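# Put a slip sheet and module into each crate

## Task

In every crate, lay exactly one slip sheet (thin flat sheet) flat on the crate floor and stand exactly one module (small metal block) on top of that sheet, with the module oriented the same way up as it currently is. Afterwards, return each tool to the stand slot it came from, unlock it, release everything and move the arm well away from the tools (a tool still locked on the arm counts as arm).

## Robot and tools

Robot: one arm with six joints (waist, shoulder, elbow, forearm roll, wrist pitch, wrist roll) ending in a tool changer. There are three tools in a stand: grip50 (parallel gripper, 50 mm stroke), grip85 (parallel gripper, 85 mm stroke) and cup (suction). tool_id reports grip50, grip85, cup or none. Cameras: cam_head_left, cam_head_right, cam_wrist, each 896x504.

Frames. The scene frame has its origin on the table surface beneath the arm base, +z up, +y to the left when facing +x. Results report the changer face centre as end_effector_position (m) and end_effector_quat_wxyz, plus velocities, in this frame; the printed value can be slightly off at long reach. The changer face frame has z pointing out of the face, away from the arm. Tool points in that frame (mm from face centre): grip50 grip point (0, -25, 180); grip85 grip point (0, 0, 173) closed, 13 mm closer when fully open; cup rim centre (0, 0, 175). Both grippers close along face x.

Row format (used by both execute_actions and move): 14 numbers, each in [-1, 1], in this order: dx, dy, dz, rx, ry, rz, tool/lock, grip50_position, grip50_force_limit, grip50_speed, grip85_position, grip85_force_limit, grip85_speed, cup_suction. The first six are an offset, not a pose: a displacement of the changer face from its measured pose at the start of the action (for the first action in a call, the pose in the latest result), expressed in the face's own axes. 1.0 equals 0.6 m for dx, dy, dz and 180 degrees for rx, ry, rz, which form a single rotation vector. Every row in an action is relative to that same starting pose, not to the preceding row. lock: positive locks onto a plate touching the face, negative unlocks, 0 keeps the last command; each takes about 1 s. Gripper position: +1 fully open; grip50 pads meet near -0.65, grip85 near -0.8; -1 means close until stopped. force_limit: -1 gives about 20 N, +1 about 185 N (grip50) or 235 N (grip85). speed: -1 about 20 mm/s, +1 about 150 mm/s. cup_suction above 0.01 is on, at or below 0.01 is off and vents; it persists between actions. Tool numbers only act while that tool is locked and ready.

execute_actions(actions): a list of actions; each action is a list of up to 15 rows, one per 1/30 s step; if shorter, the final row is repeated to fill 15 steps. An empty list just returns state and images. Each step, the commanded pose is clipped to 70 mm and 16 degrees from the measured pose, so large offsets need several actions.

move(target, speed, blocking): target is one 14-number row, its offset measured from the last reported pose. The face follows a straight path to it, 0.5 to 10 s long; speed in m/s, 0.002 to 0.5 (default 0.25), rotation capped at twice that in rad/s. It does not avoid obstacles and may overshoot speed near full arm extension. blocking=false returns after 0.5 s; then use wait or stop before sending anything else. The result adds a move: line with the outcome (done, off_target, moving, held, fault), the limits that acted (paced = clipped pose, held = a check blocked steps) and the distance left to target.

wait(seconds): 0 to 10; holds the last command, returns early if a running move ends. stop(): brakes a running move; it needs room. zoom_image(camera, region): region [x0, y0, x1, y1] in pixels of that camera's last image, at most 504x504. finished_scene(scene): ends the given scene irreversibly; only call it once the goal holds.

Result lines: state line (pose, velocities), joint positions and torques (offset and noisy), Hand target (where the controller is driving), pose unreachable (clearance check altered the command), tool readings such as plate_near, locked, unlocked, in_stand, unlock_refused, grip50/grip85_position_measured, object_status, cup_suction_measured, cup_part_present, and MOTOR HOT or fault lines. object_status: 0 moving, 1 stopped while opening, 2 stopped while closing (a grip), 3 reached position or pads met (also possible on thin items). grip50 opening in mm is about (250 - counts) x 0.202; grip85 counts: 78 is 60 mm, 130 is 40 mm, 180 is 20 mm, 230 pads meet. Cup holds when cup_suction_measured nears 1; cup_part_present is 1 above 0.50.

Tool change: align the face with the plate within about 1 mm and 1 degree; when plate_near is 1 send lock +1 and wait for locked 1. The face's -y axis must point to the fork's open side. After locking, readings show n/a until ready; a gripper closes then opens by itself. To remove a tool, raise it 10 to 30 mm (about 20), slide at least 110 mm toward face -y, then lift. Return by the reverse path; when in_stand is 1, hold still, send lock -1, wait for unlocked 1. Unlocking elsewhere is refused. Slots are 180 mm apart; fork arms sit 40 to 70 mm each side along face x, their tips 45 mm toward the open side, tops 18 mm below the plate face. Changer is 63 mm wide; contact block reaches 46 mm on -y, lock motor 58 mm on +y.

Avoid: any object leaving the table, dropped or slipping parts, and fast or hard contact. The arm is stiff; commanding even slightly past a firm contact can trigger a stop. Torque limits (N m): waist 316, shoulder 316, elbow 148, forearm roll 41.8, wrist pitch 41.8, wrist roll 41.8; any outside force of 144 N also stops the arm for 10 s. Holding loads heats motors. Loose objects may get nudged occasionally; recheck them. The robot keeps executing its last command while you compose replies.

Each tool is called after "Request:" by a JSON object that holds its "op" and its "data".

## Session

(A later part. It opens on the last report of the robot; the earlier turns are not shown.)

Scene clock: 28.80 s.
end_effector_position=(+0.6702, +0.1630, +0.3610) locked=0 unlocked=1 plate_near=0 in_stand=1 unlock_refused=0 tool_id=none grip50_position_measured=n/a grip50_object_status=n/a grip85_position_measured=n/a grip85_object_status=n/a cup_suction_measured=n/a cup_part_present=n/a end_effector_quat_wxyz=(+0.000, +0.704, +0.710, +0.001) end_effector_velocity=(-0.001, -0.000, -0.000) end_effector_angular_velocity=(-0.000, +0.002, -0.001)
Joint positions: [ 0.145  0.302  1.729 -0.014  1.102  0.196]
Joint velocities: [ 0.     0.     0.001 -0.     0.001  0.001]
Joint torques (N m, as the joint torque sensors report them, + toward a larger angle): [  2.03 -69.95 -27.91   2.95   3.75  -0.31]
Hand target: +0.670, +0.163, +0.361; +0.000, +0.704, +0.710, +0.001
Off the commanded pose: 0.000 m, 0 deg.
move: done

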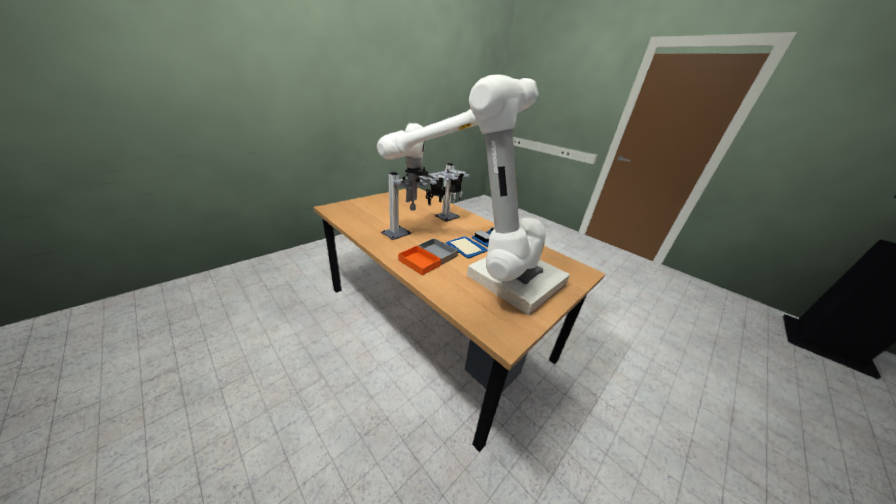

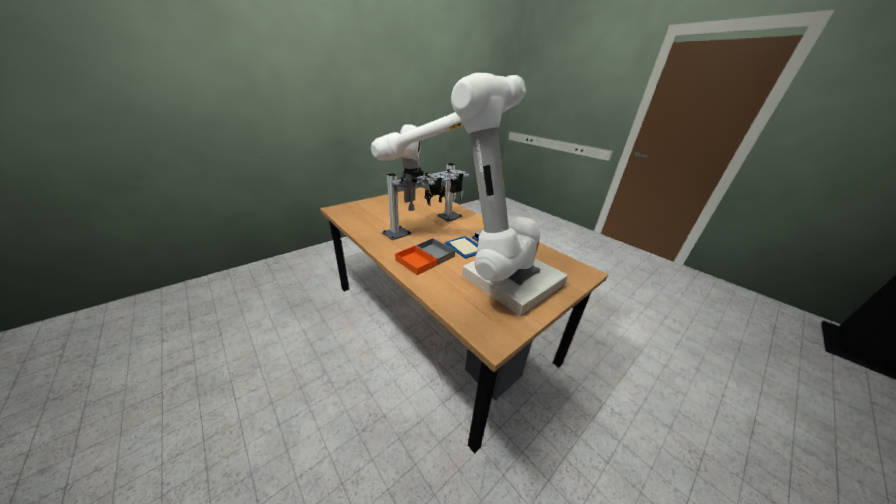

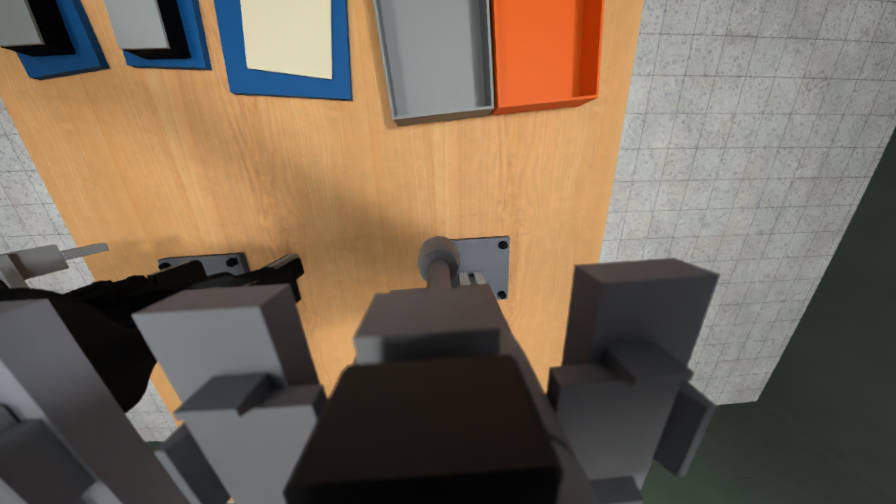

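Request:
{"op": "zoom_image", "data": {"camera": "cam_wrist", "region": [340, 280, 530, 380]}}

Request:
{"op": "zoom_image", "data": {"camera": "cam_wrist", "region": [120, 270, 320, 350]}}

Request:
{"op": "zoom_image", "data": {"camera": "cam_wrist", "region": [550, 245, 750, 325]}}

Region (340, 280, 530, 380) of cam_wrist's 896x504 image, scaled by 2.653, with more detail than that image has; it fills the top 265 rows of this view, and the rest is white.

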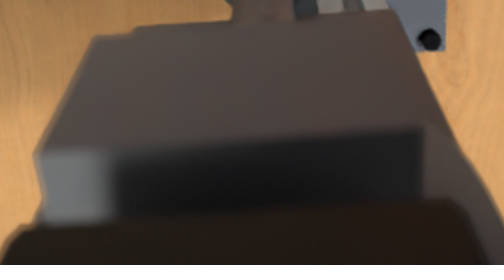

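Region (120, 270, 320, 350) of cam_wrist's 896x504 image, scaled by 2.520, with more detail than that image has; it fills the top 202 rows of this view, and the rest is white.

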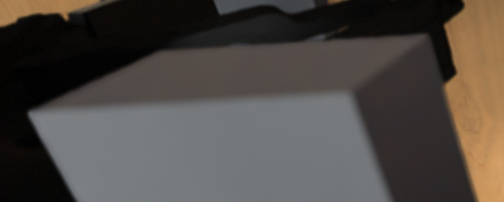

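Region (550, 245, 750, 325) of cam_wrist's 896x504 image, scaled by 2.520, with more detail than that image has; it fills the top 202 rows of this view, and the rest is white.

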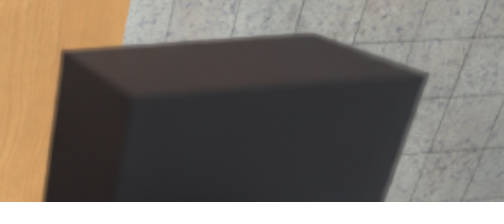

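Request:
{"op": "move", "data": {"target": [0.0008, 0.0015, 0, 0, 0, 0, 0, 1, 0, 0, 1, 0, 0, 0], "speed": 0.01}}

Scene clock: 30.20 s.
end_effector_position=(+0.6711, +0.1635, +0.3609) locked=0 unlocked=1 plate_near=0 in_stand=1 unlock_refused=0 tool_id=none grip50_position_measured=n/a grip50_object_status=n/a grip85_position_measured=n/a grip85_object_status=n/a cup_suction_measured=n/a cup_part_present=n/a end_effector_quat_wxyz=(+0.000, +0.704, +0.710, +0.001) end_effector_velocity=(+0.001, +0.000, +0.002) end_effector_angular_velocity=(+0.001, -0.003, -0.000)
Joint positions: [ 0.146  0.303  1.727 -0.014  1.103  0.197]
Joint velocities: [ 0.    -0.001 -0.002  0.001 -0.    -0.   ]
Joint torques (N m, as the joint torque sensors report them, + toward a larger angle): [  6.32 -76.84 -41.46   3.84   0.24  -0.41]
Hand target: +0.671, +0.163, +0.361; +0.000, +0.704, +0.710, +0.001
Off the commanded pose: 0.000 m, 0 deg.
move: done

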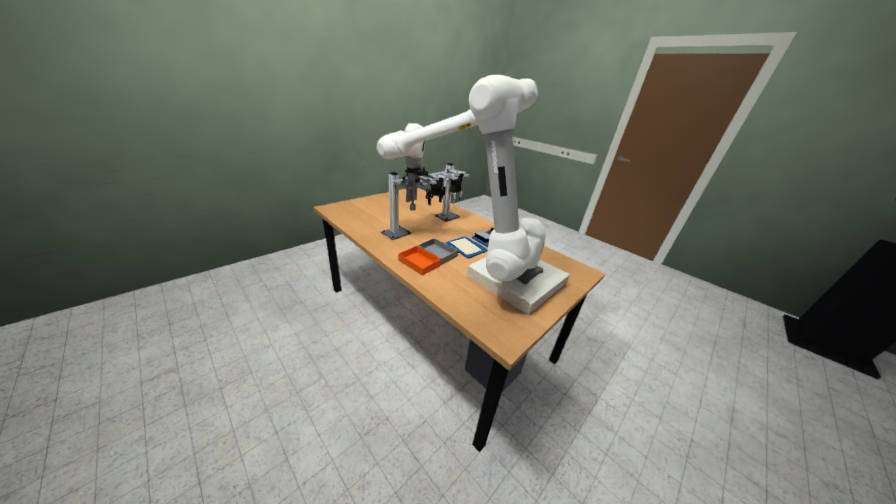

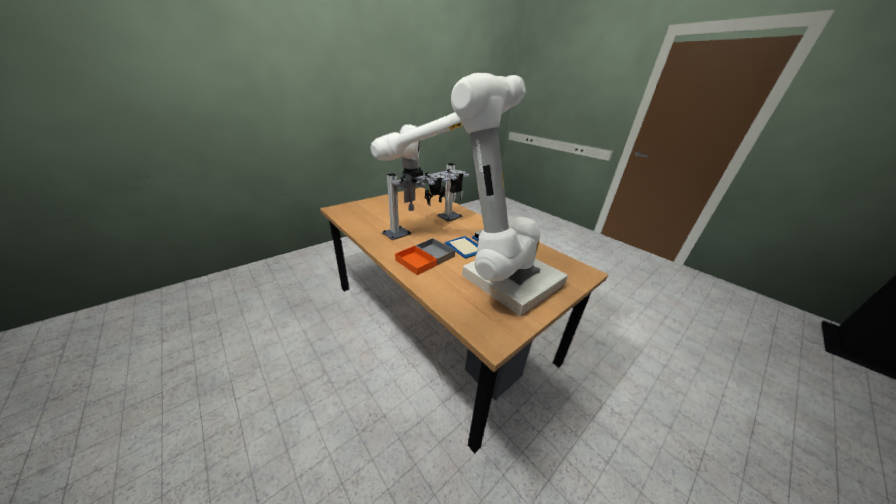

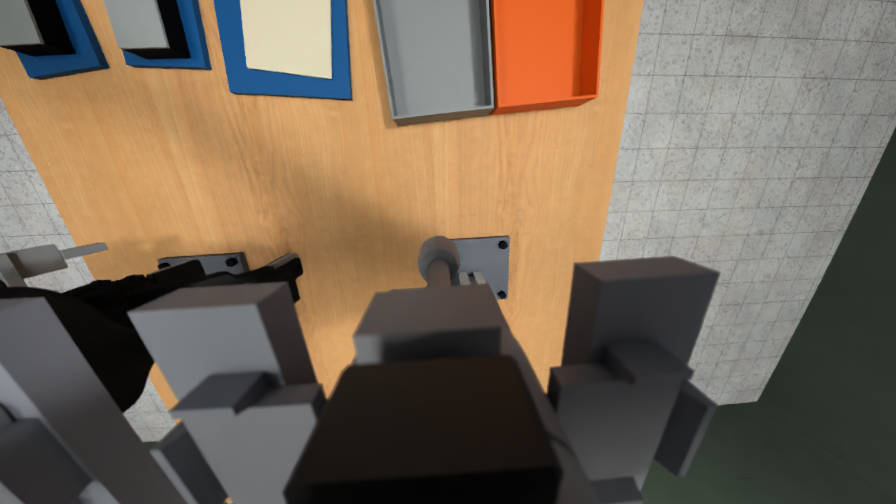

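Force is released. Descend another millimetre.

Request:
{"op": "move", "data": {"target": [0, 0.0004, 0.0017, 0, 0, 0, 0, 1, 0, 0, 1, 0, 0, 0], "speed": 0.01}}

Scene clock: 30.97 s.
end_effector_position=(+0.6713, +0.1635, +0.3599) locked=0 unlocked=1 plate_near=1 in_stand=1 unlock_refused=0 tool_id=none grip50_position_measured=n/a grip50_object_status=n/a grip85_position_measured=n/a grip85_object_status=n/a cup_suction_measured=n/a cup_part_present=n/a end_effector_quat_wxyz=(+0.000, +0.704, +0.710, +0.001) end_effector_velocity=(+0.001, -0.000, +0.001) end_effector_angular_velocity=(-0.001, -0.002, +0.000)
Joint positions: [ 0.146  0.304  1.727 -0.014  1.101  0.197]
Joint velocities: [-0.    -0.    -0.001 -0.002 -0.     0.   ]
Joint torques (N m, as the joint torque sensors report them, + toward a larger angle): [  3.01 -73.71 -38.04   3.41   0.81  -0.19]
Hand target: +0.671, +0.163, +0.360; +0.000, +0.704, +0.710, +0.001
Off the commanded pose: 0.000 m, 0 deg.
move: done

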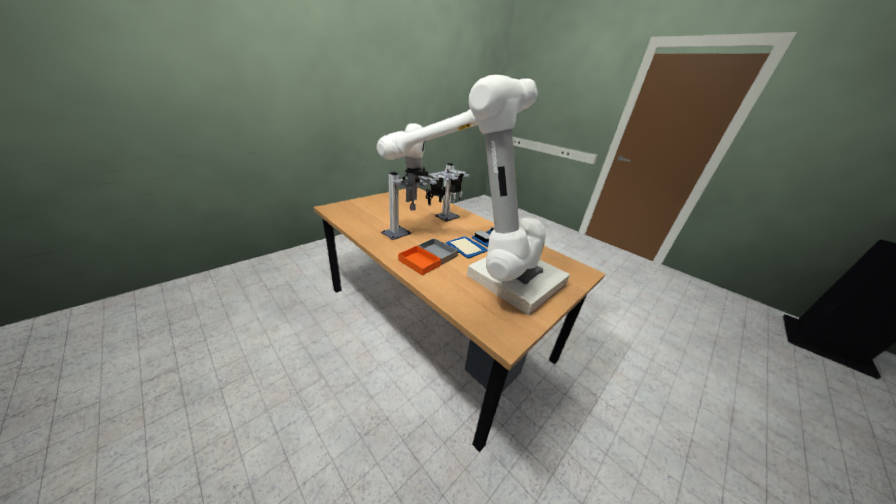

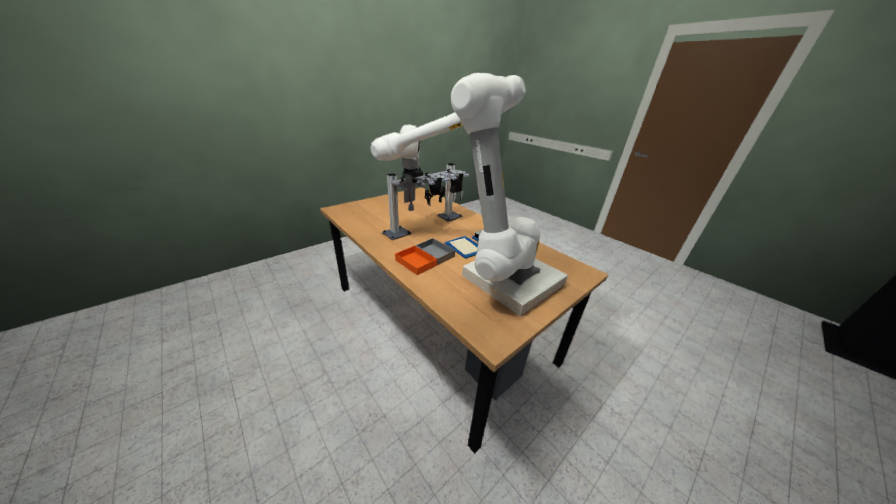

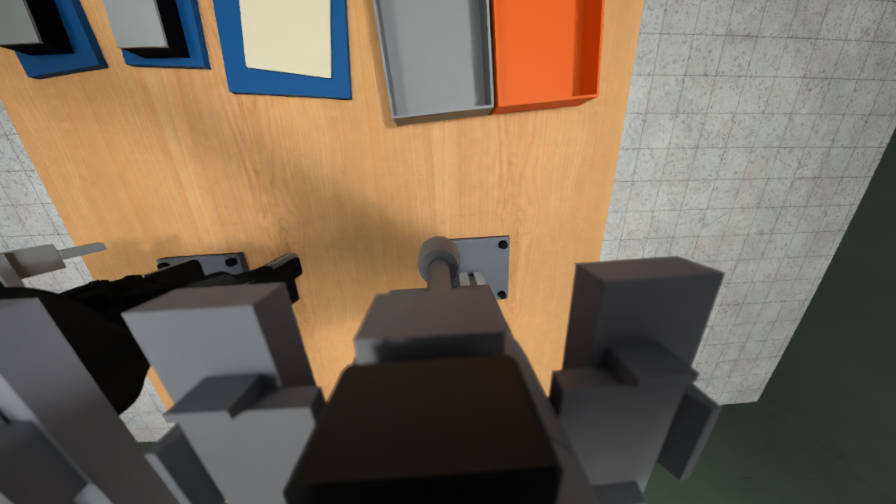

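Request:
{"op": "execute_actions", "data": {"actions": [[[0.0004, 0.0004, 0, 0, 0, 0, 1, 1, 0, 0, 1, 0, 0, 0]], [[0, 0, 0, 0, 0, 0, 1, 1, 0, 0, 1, 0, 0, 0]]]}}

Scene clock: 32.03 s.
end_effector_position=(+0.6716, +0.1637, +0.3599) locked=1 unlocked=0 plate_near=1 in_stand=1 unlock_refused=0 tool_id=cup grip50_position_measured=n/a grip50_object_status=n/a grip85_position_measured=n/a grip85_object_status=n/a cup_suction_measured=n/a cup_part_present=n/a end_effector_quat_wxyz=(+0.000, +0.704, +0.710, +0.001) end_effector_velocity=(-0.001, -0.000, -0.000) end_effector_angular_velocity=(-0.001, +0.002, -0.000)
Joint positions: [ 0.146  0.305  1.727 -0.014  1.101  0.197]
Joint velocities: [-0.    -0.     0.001 -0.001  0.001  0.   ]
Joint torques (N m, as the joint torque sensors report them, + toward a larger angle): [  5.28 -77.62 -42.32   3.34   0.33  -0.33]
Hand target: +0.672, +0.164, +0.360; +0.000, +0.704, +0.710, +0.001
Off the commanded pose: 0.000 m, 0 deg.

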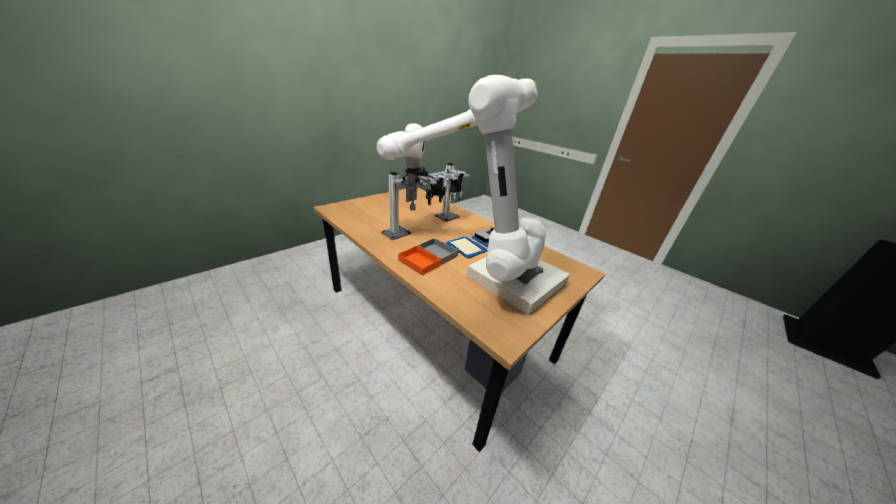

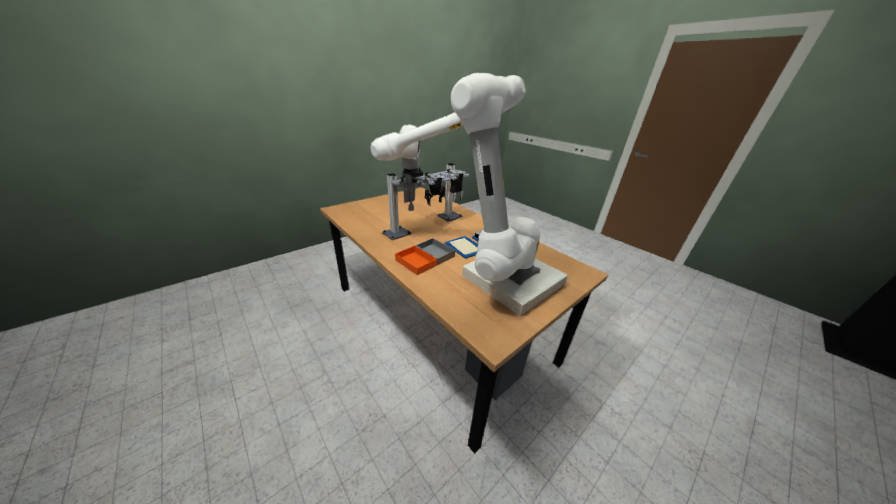

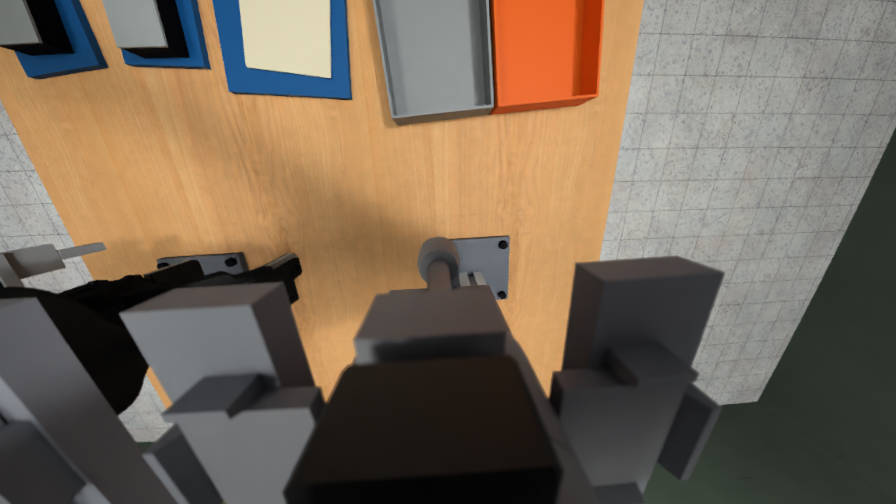

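Request:
{"op": "zoom_image", "data": {"camera": "cam_wrist", "region": [110, 270, 310, 350]}}

Request:
{"op": "zoom_image", "data": {"camera": "cam_wrist", "region": [550, 245, 750, 325]}}

Request:
{"op": "zoom_image", "data": {"camera": "cam_wrist", "region": [340, 220, 530, 380]}}

Region (110, 270, 310, 350) of cam_wrist's 896x504 image, scaled by 2.520, with more detail than that image has; it fills the top 202 rows of this view, and the rest is white.

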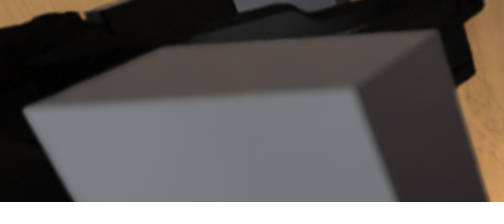

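Region (550, 245, 750, 325) of cam_wrist's 896x504 image, scaled by 2.520, with more detail than that image has; it fills the top 202 rows of this view, and the rest is white.

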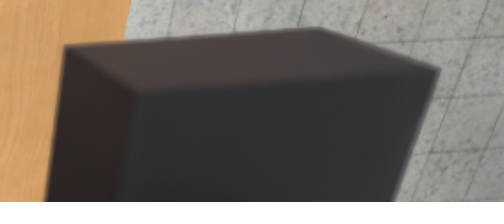

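Region (340, 220, 530, 380) of cam_wrist's 896x504 image, scaled by 2.653, with more detail than that image has; it fills the top 424 rows of this view, and the rest is white.

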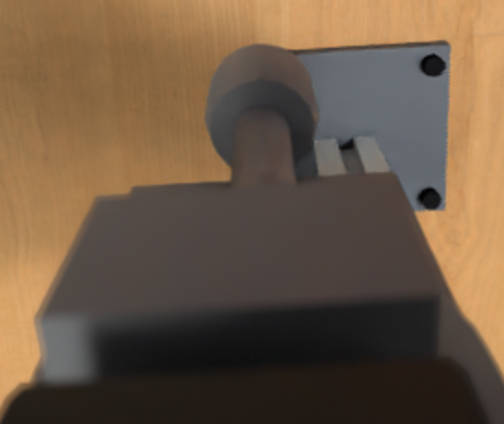

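Request:
{"op": "move", "data": {"target": [0, 0, -0.0333, 0, 0, 0, 0, 1, 0, 0, 1, 0, 0, 0], "speed": 0.06}}

Request:
{"op": "move", "data": {"target": [0, -0.2, 0, 0, 0, 0, 0, 1, 0, 0, 1, 0, 0, 0], "speed": 0.2}}

Scene clock: 33.67 s.
end_effector_position=(+0.6715, +0.1637, +0.3798) locked=1 unlocked=0 plate_near=1 in_stand=0 unlock_refused=0 tool_id=cup grip50_position_measured=n/a grip50_object_status=n/a grip85_position_measured=n/a grip85_object_status=n/a cup_suction_measured=0.00 cup_part_present=0 end_effector_quat_wxyz=(+0.000, +0.705, +0.710, +0.001) end_effector_velocity=(+0.000, -0.000, -0.000) end_effector_angular_velocity=(-0.002, -0.000, +0.001)
Joint positions: [ 0.146  0.291  1.707 -0.014  1.136  0.197]
Joint velocities: [-0.     0.     0.    -0.002  0.    -0.   ]
Joint torques (N m, as the joint torque sensors report them, + toward a larger angle): [  4.03 -82.42 -46.06   3.48   0.27  -0.27]
Hand target: +0.672, +0.164, +0.380; +0.000, +0.704, +0.710, +0.001
Off the commanded pose: 0.000 m, 0 deg.
move: done

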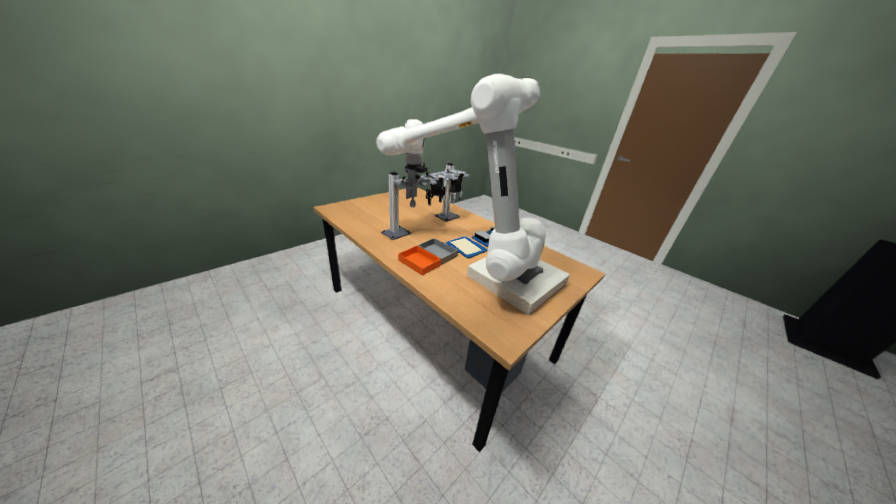

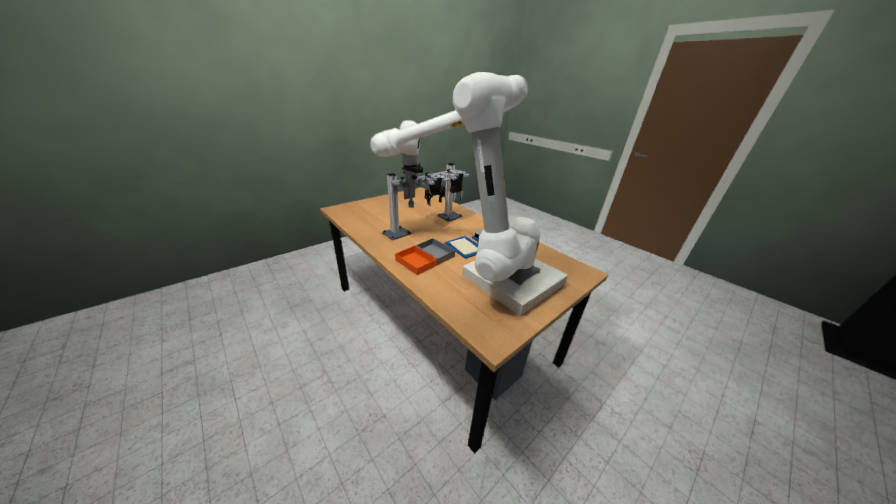

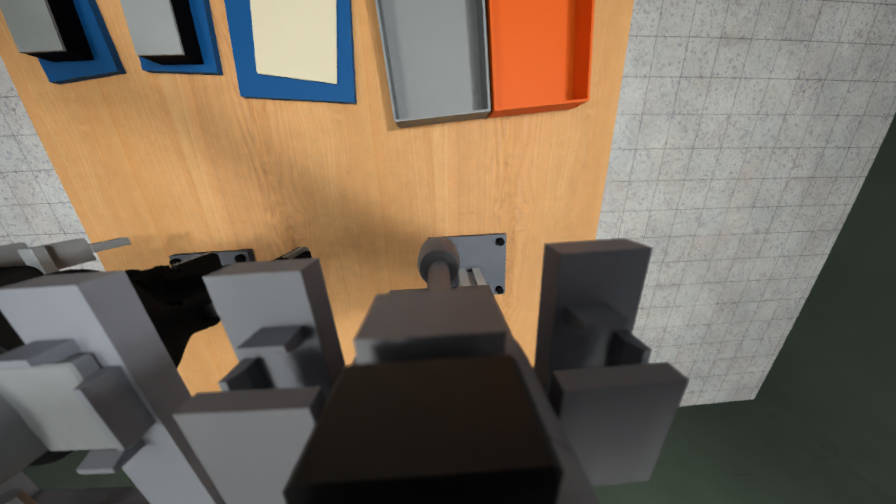

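Scene clock: 34.63 s.
end_effector_position=(+0.5516, +0.1628, +0.3795) locked=1 unlocked=0 plate_near=1 in_stand=0 unlock_refused=0 tool_id=cup grip50_position_measured=n/a grip50_object_status=n/a grip85_position_measured=n/a grip85_object_status=n/a cup_suction_measured=0.00 cup_part_present=0 end_effector_quat_wxyz=(+0.000, +0.705, +0.710, +0.001) end_effector_velocity=(-0.001, -0.000, -0.001) end_effector_angular_velocity=(-0.001, +0.001, +0.001)
Joint positions: [ 0.186  0.118  1.925 -0.015  1.09   0.238]
Joint velocities: [ 0.     0.     0.002 -0.001 -0.001  0.   ]
Joint torques (N m, as the joint torque sensors report them, + toward a larger angle): [  3.79 -61.66 -45.     3.7    0.27  -0.19]
Hand target: +0.552, +0.163, +0.380; +0.000, +0.705, +0.710, +0.001
Off the commanded pose: 0.000 m, 0 deg.
move: done

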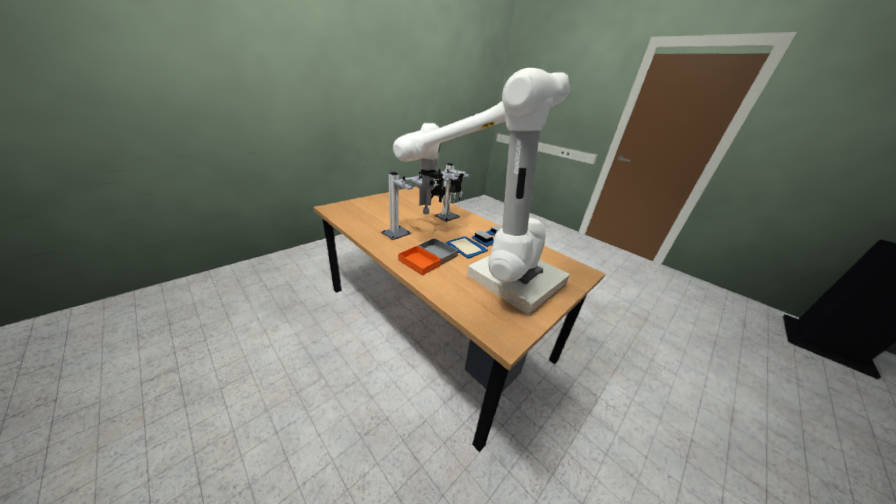

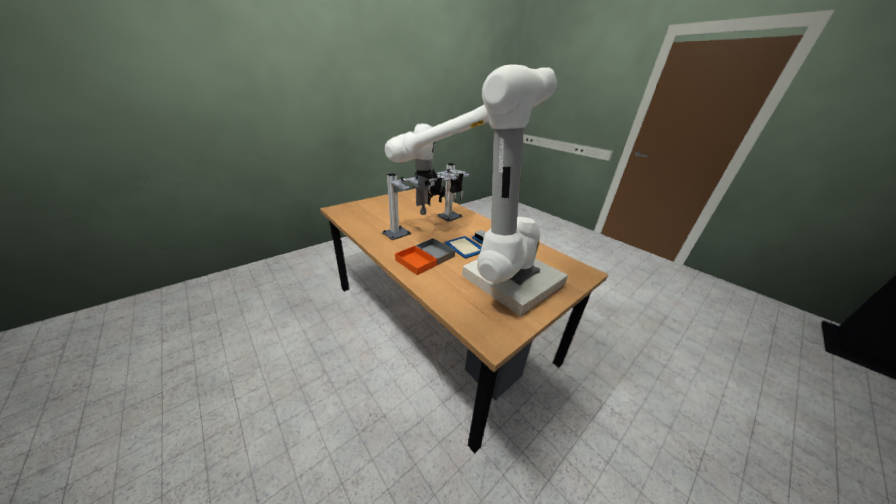

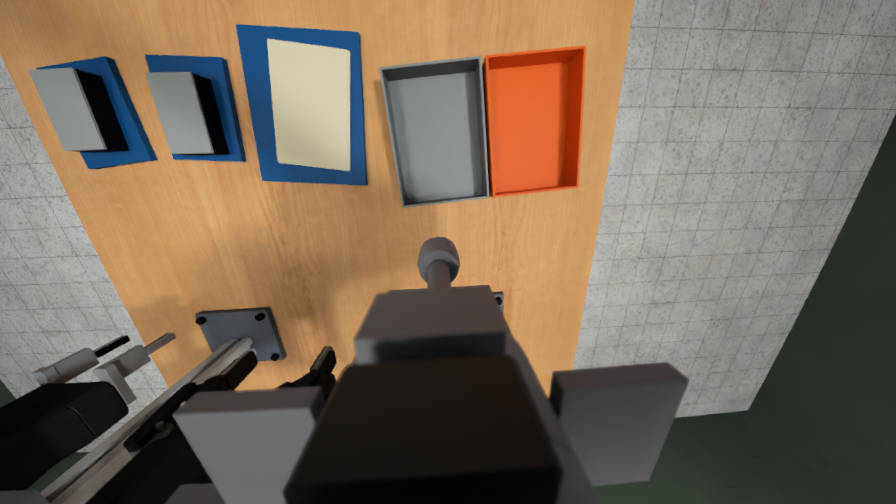

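Request:
{"op": "zoom_image", "data": {"camera": "cam_wrist", "region": [370, 30, 600, 220]}}

Request:
{"op": "zoom_image", "data": {"camera": "cam_wrist", "region": [225, 10, 385, 200]}}

Request:
{"op": "zoom_image", "data": {"camera": "cam_wrist", "region": [20, 40, 260, 180]}}

Region (370, 30, 600, 220) of cam_wrist's 896x504 image, scaled by 2.191, with more detail than that image has; it fills the top 416 rows of this view, and the rest is white.

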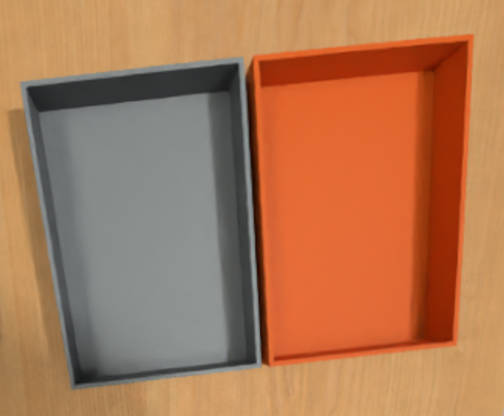

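Region (225, 10, 385, 200) of cam_wrist's 896x504 image, scaled by 2.653, with more detail than that image has; it fills the left 424 columns of this view, and the rest is white.

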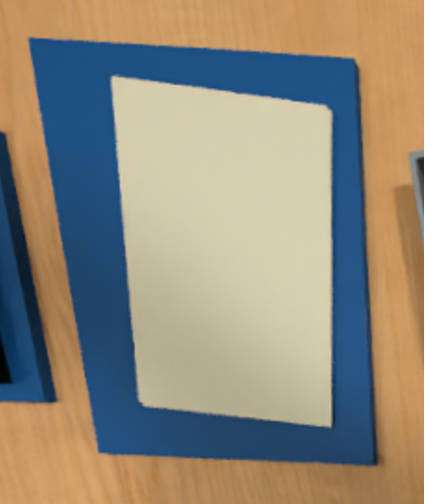

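Region (20, 40, 260, 180) of cam_wrist's 896x504 image, scaled by 2.100, with more detail than that image has; it fills the top 294 rows of this view, and the rest is white.

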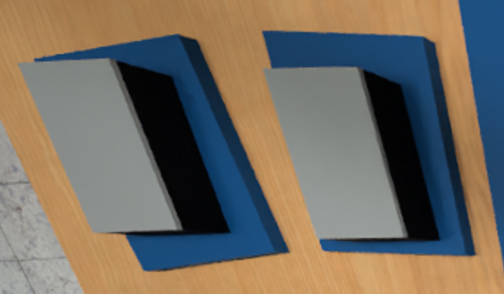

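Request:
{"op": "move", "data": {"target": [-0.305, -0.3048, 0.0992, 0, 0, 0.0528, 0, 1, 0, 0, 1, 0, 0, 0], "speed": 0.3}}

Scene clock: 37.33 s.
end_effector_position=(+0.3703, -0.0215, +0.3196) locked=1 unlocked=0 plate_near=1 in_stand=0 unlock_refused=0 tool_id=cup grip50_position_measured=n/a grip50_object_status=n/a grip85_position_measured=n/a grip85_object_status=n/a cup_suction_measured=0.00 cup_part_present=0 end_effector_quat_wxyz=(+0.000, +0.761, +0.649, +0.001) end_effector_velocity=(-0.001, -0.000, -0.001) end_effector_angular_velocity=(+0.000, +0.003, +0.000)
Joint positions: [-0.192 -0.163  2.322 -0.01   0.97   0.024]
Joint velocities: [-0.001  0.     0.003 -0.    -0.    -0.001]
Joint torques (N m, as the joint torque sensors report them, + toward a larger angle): [  3.13 -24.57 -41.72   3.21   0.29  -0.46]
Hand target: +0.370, -0.022, +0.320; +0.000, +0.761, +0.649, +0.001
Off the commanded pose: 0.000 m, 0 deg.
move: done

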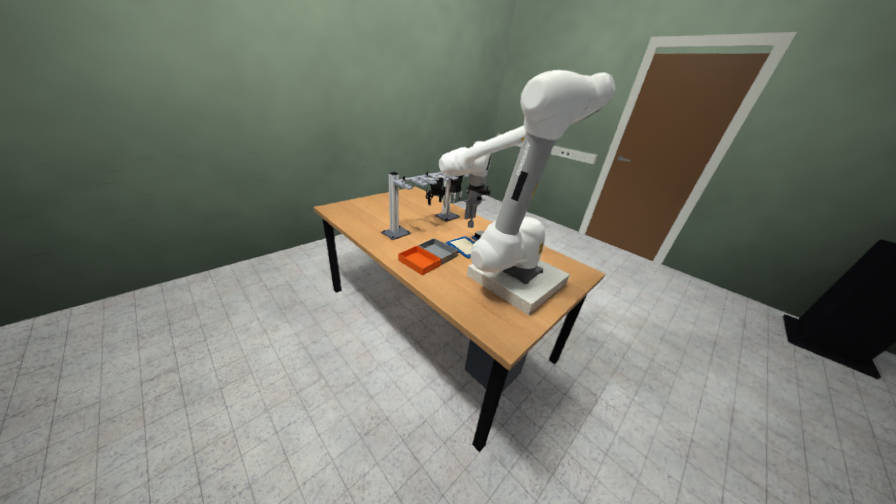

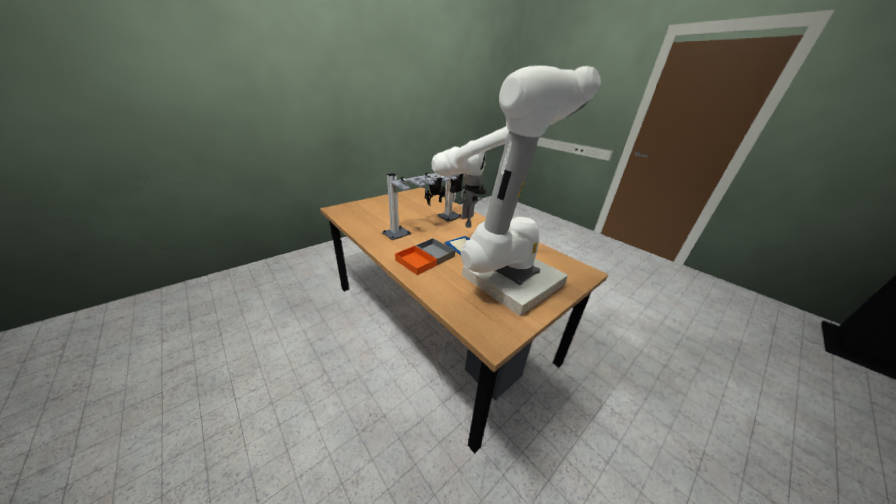

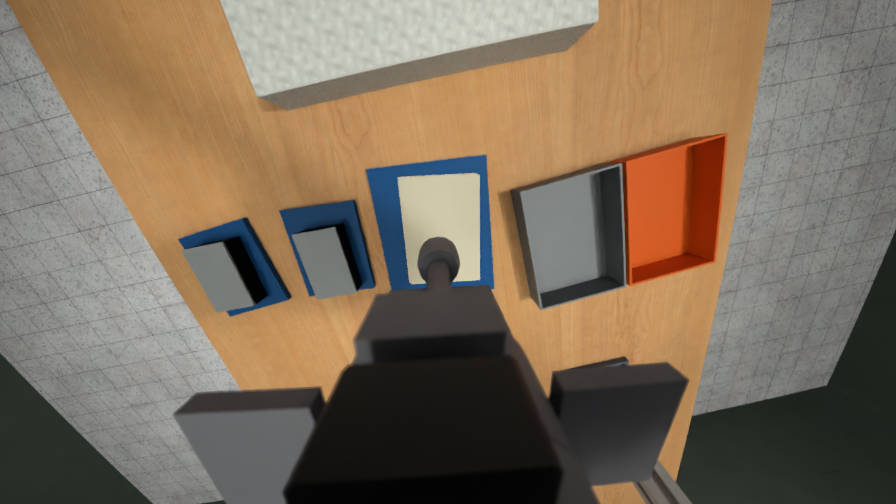

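Request:
{"op": "zoom_image", "data": {"camera": "cam_wrist", "region": [360, 145, 510, 300]}}

Request:
{"op": "zoom_image", "data": {"camera": "cam_wrist", "region": [170, 190, 390, 330]}}

Region (360, 145, 510, 300) of cam_wrist's 896x504 image, scaled by 3.252, with more detail than that image has; it fills the left 488 columns of this view, and the rest is white.

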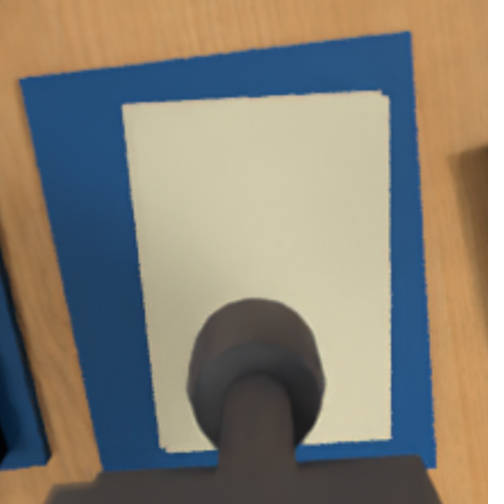

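Region (170, 190, 390, 330) of cam_wrist's 896x504 image, scaled by 2.291, with more detail than that image has; it fills the top 321 rows of this view, and the rest is white.

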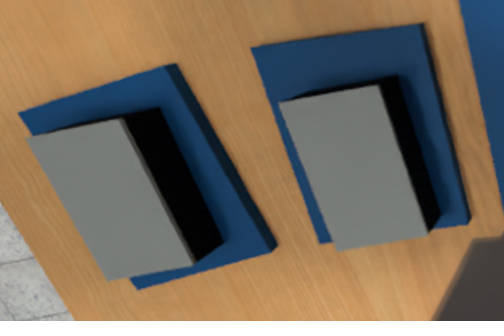

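Request:
{"op": "zoom_image", "data": {"camera": "cam_wrist", "region": [460, 163, 490, 193]}}

Request:
{"op": "zoom_image", "data": {"camera": "cam_wrist", "region": [388, 165, 418, 195]}}

Request:
{"op": "zoom_image", "data": {"camera": "cam_wrist", "region": [400, 262, 430, 292]}}

Request:
{"op": "zoom_image", "data": {"camera": "cam_wrist", "region": [462, 260, 492, 290]}}

Region (460, 163, 490, 193) of cam_wrist's 896x504 image, scaled by 16.800, with more detail than that image has.

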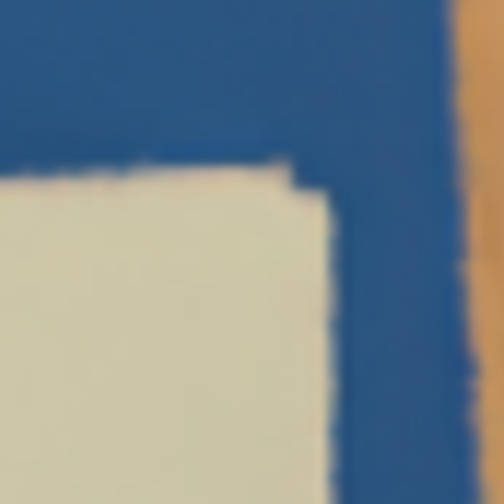

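Region (388, 165, 418, 195) of cam_wrist's 896x504 image, scaled by 16.800, with more detail than that image has.

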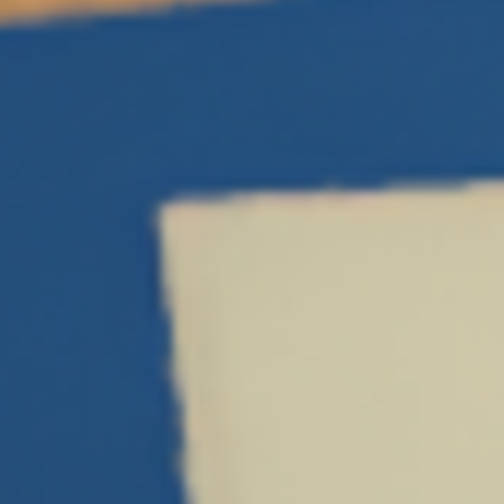

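Region (400, 262, 430, 292) of cam_wrist's 896x504 image, scaled by 16.800, with more detail than that image has.

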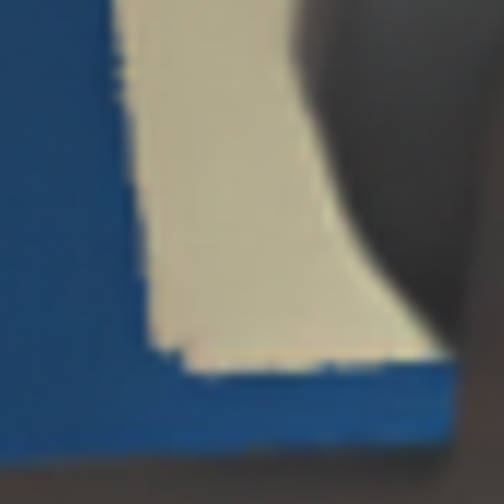

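Region (462, 260, 492, 290) of cam_wrist's 896x504 image, scaled by 16.800, with more detail than that image has.

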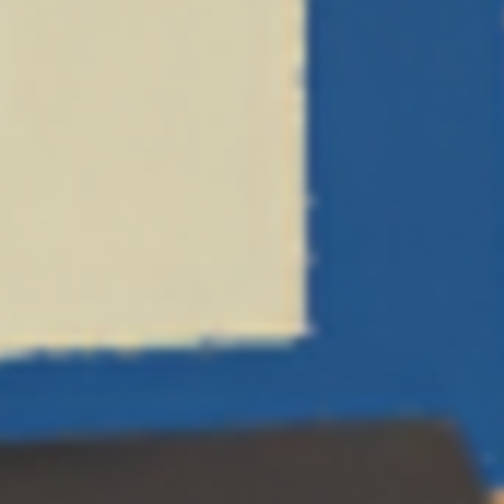

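Request:
{"op": "move", "data": {"target": [0.0083, 0.0133, 0.1827, 0, 0, 0, 0, 1, 0, 0, 1, 0, 0, 0], "speed": 0.25}}

Scene clock: 38.73 s.
end_effector_position=(+0.3791, -0.0178, +0.2101) locked=1 unlocked=0 plate_near=1 in_stand=0 unlock_refused=0 tool_id=cup grip50_position_measured=n/a grip50_object_status=n/a grip85_position_measured=n/a grip85_object_status=n/a cup_suction_measured=0.00 cup_part_present=0 end_effector_quat_wxyz=(+0.000, +0.761, +0.649, +0.001) end_effector_velocity=(+0.000, -0.000, +0.000) end_effector_angular_velocity=(-0.000, +0.001, +0.001)
Joint positions: [-0.182  0.023  2.419 -0.014  0.687  0.04 ]
Joint velocities: [ 0.     0.    -0.    -0.001  0.001  0.   ]
Joint torques (N m, as the joint torque sensors report them, + toward a larger angle): [  3.74 -36.95 -32.53   2.43   0.33  -0.31]
Hand target: +0.379, -0.018, +0.210; +0.000, +0.761, +0.649, +0.001
Off the commanded pose: 0.000 m, 0 deg.
move: done

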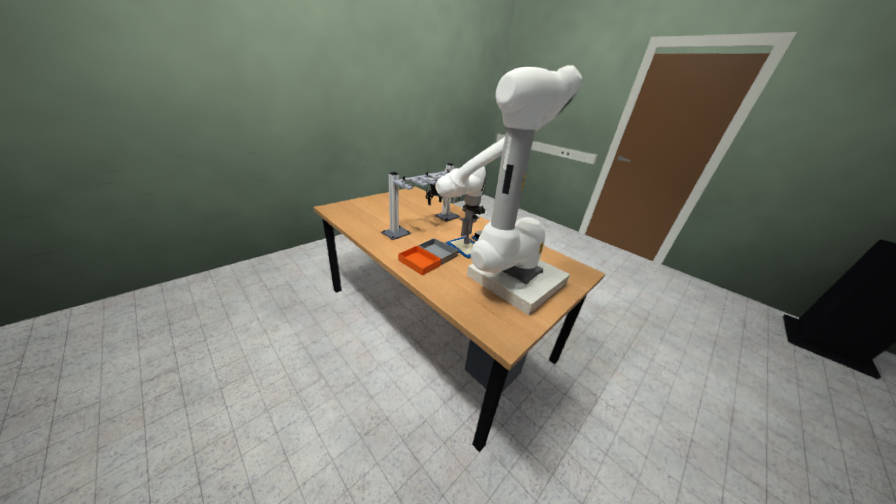

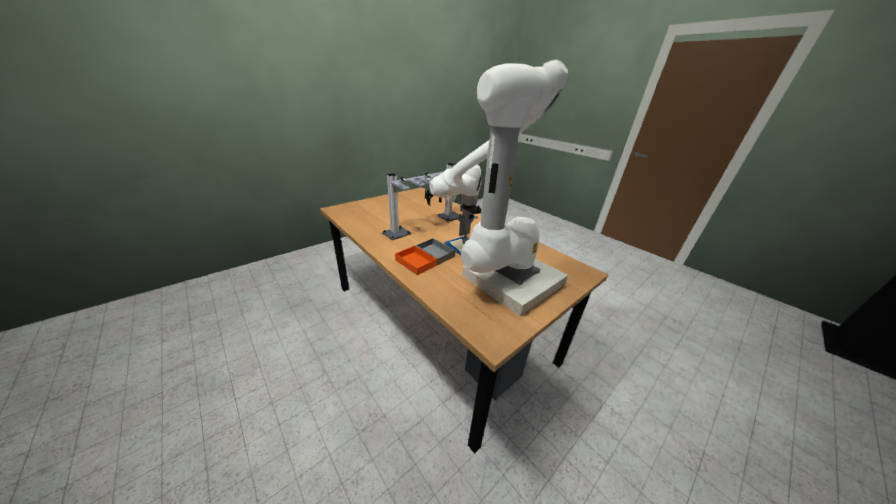

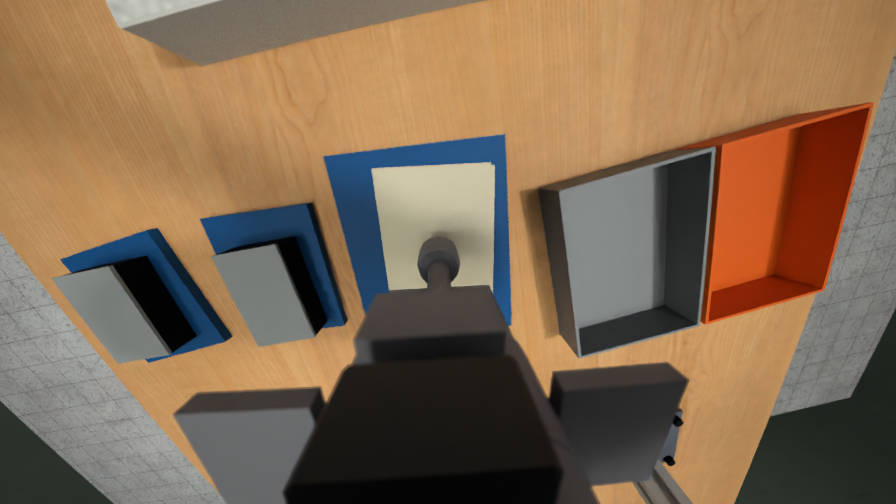

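Request:
{"op": "zoom_image", "data": {"camera": "cam_wrist", "region": [360, 150, 510, 300]}}

Request:
{"op": "zoom_image", "data": {"camera": "cam_wrist", "region": [365, 155, 405, 195]}}

Request:
{"op": "zoom_image", "data": {"camera": "cam_wrist", "region": [465, 150, 505, 190]}}

Region (360, 150, 510, 300) of cam_wrist's 896x504 image, scaled by 3.360, with more detail than that image has.

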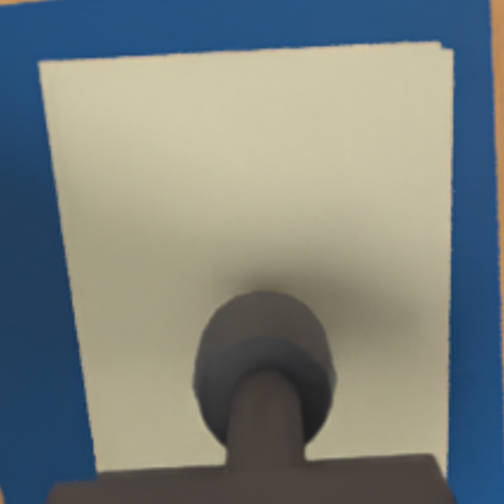

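Region (365, 155, 405, 195) of cam_wrist's 896x504 image, scaled by 12.600, with more detail than that image has.

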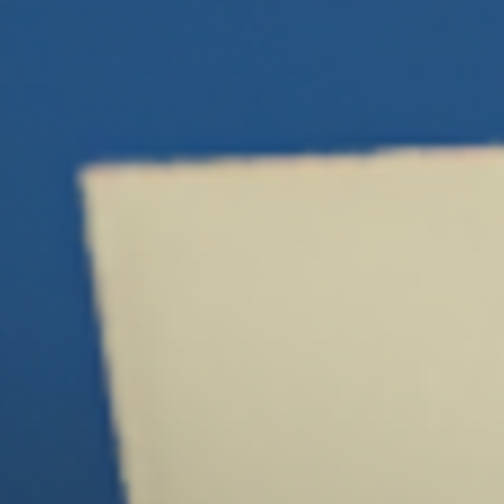

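Region (465, 150, 505, 190) of cam_wrist's 896x504 image, scaled by 12.600, with more detail than that image has.

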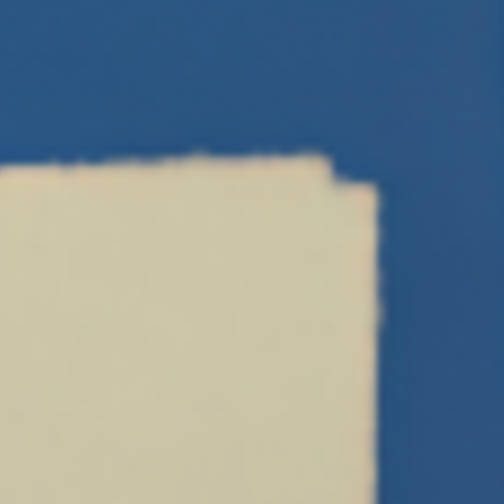

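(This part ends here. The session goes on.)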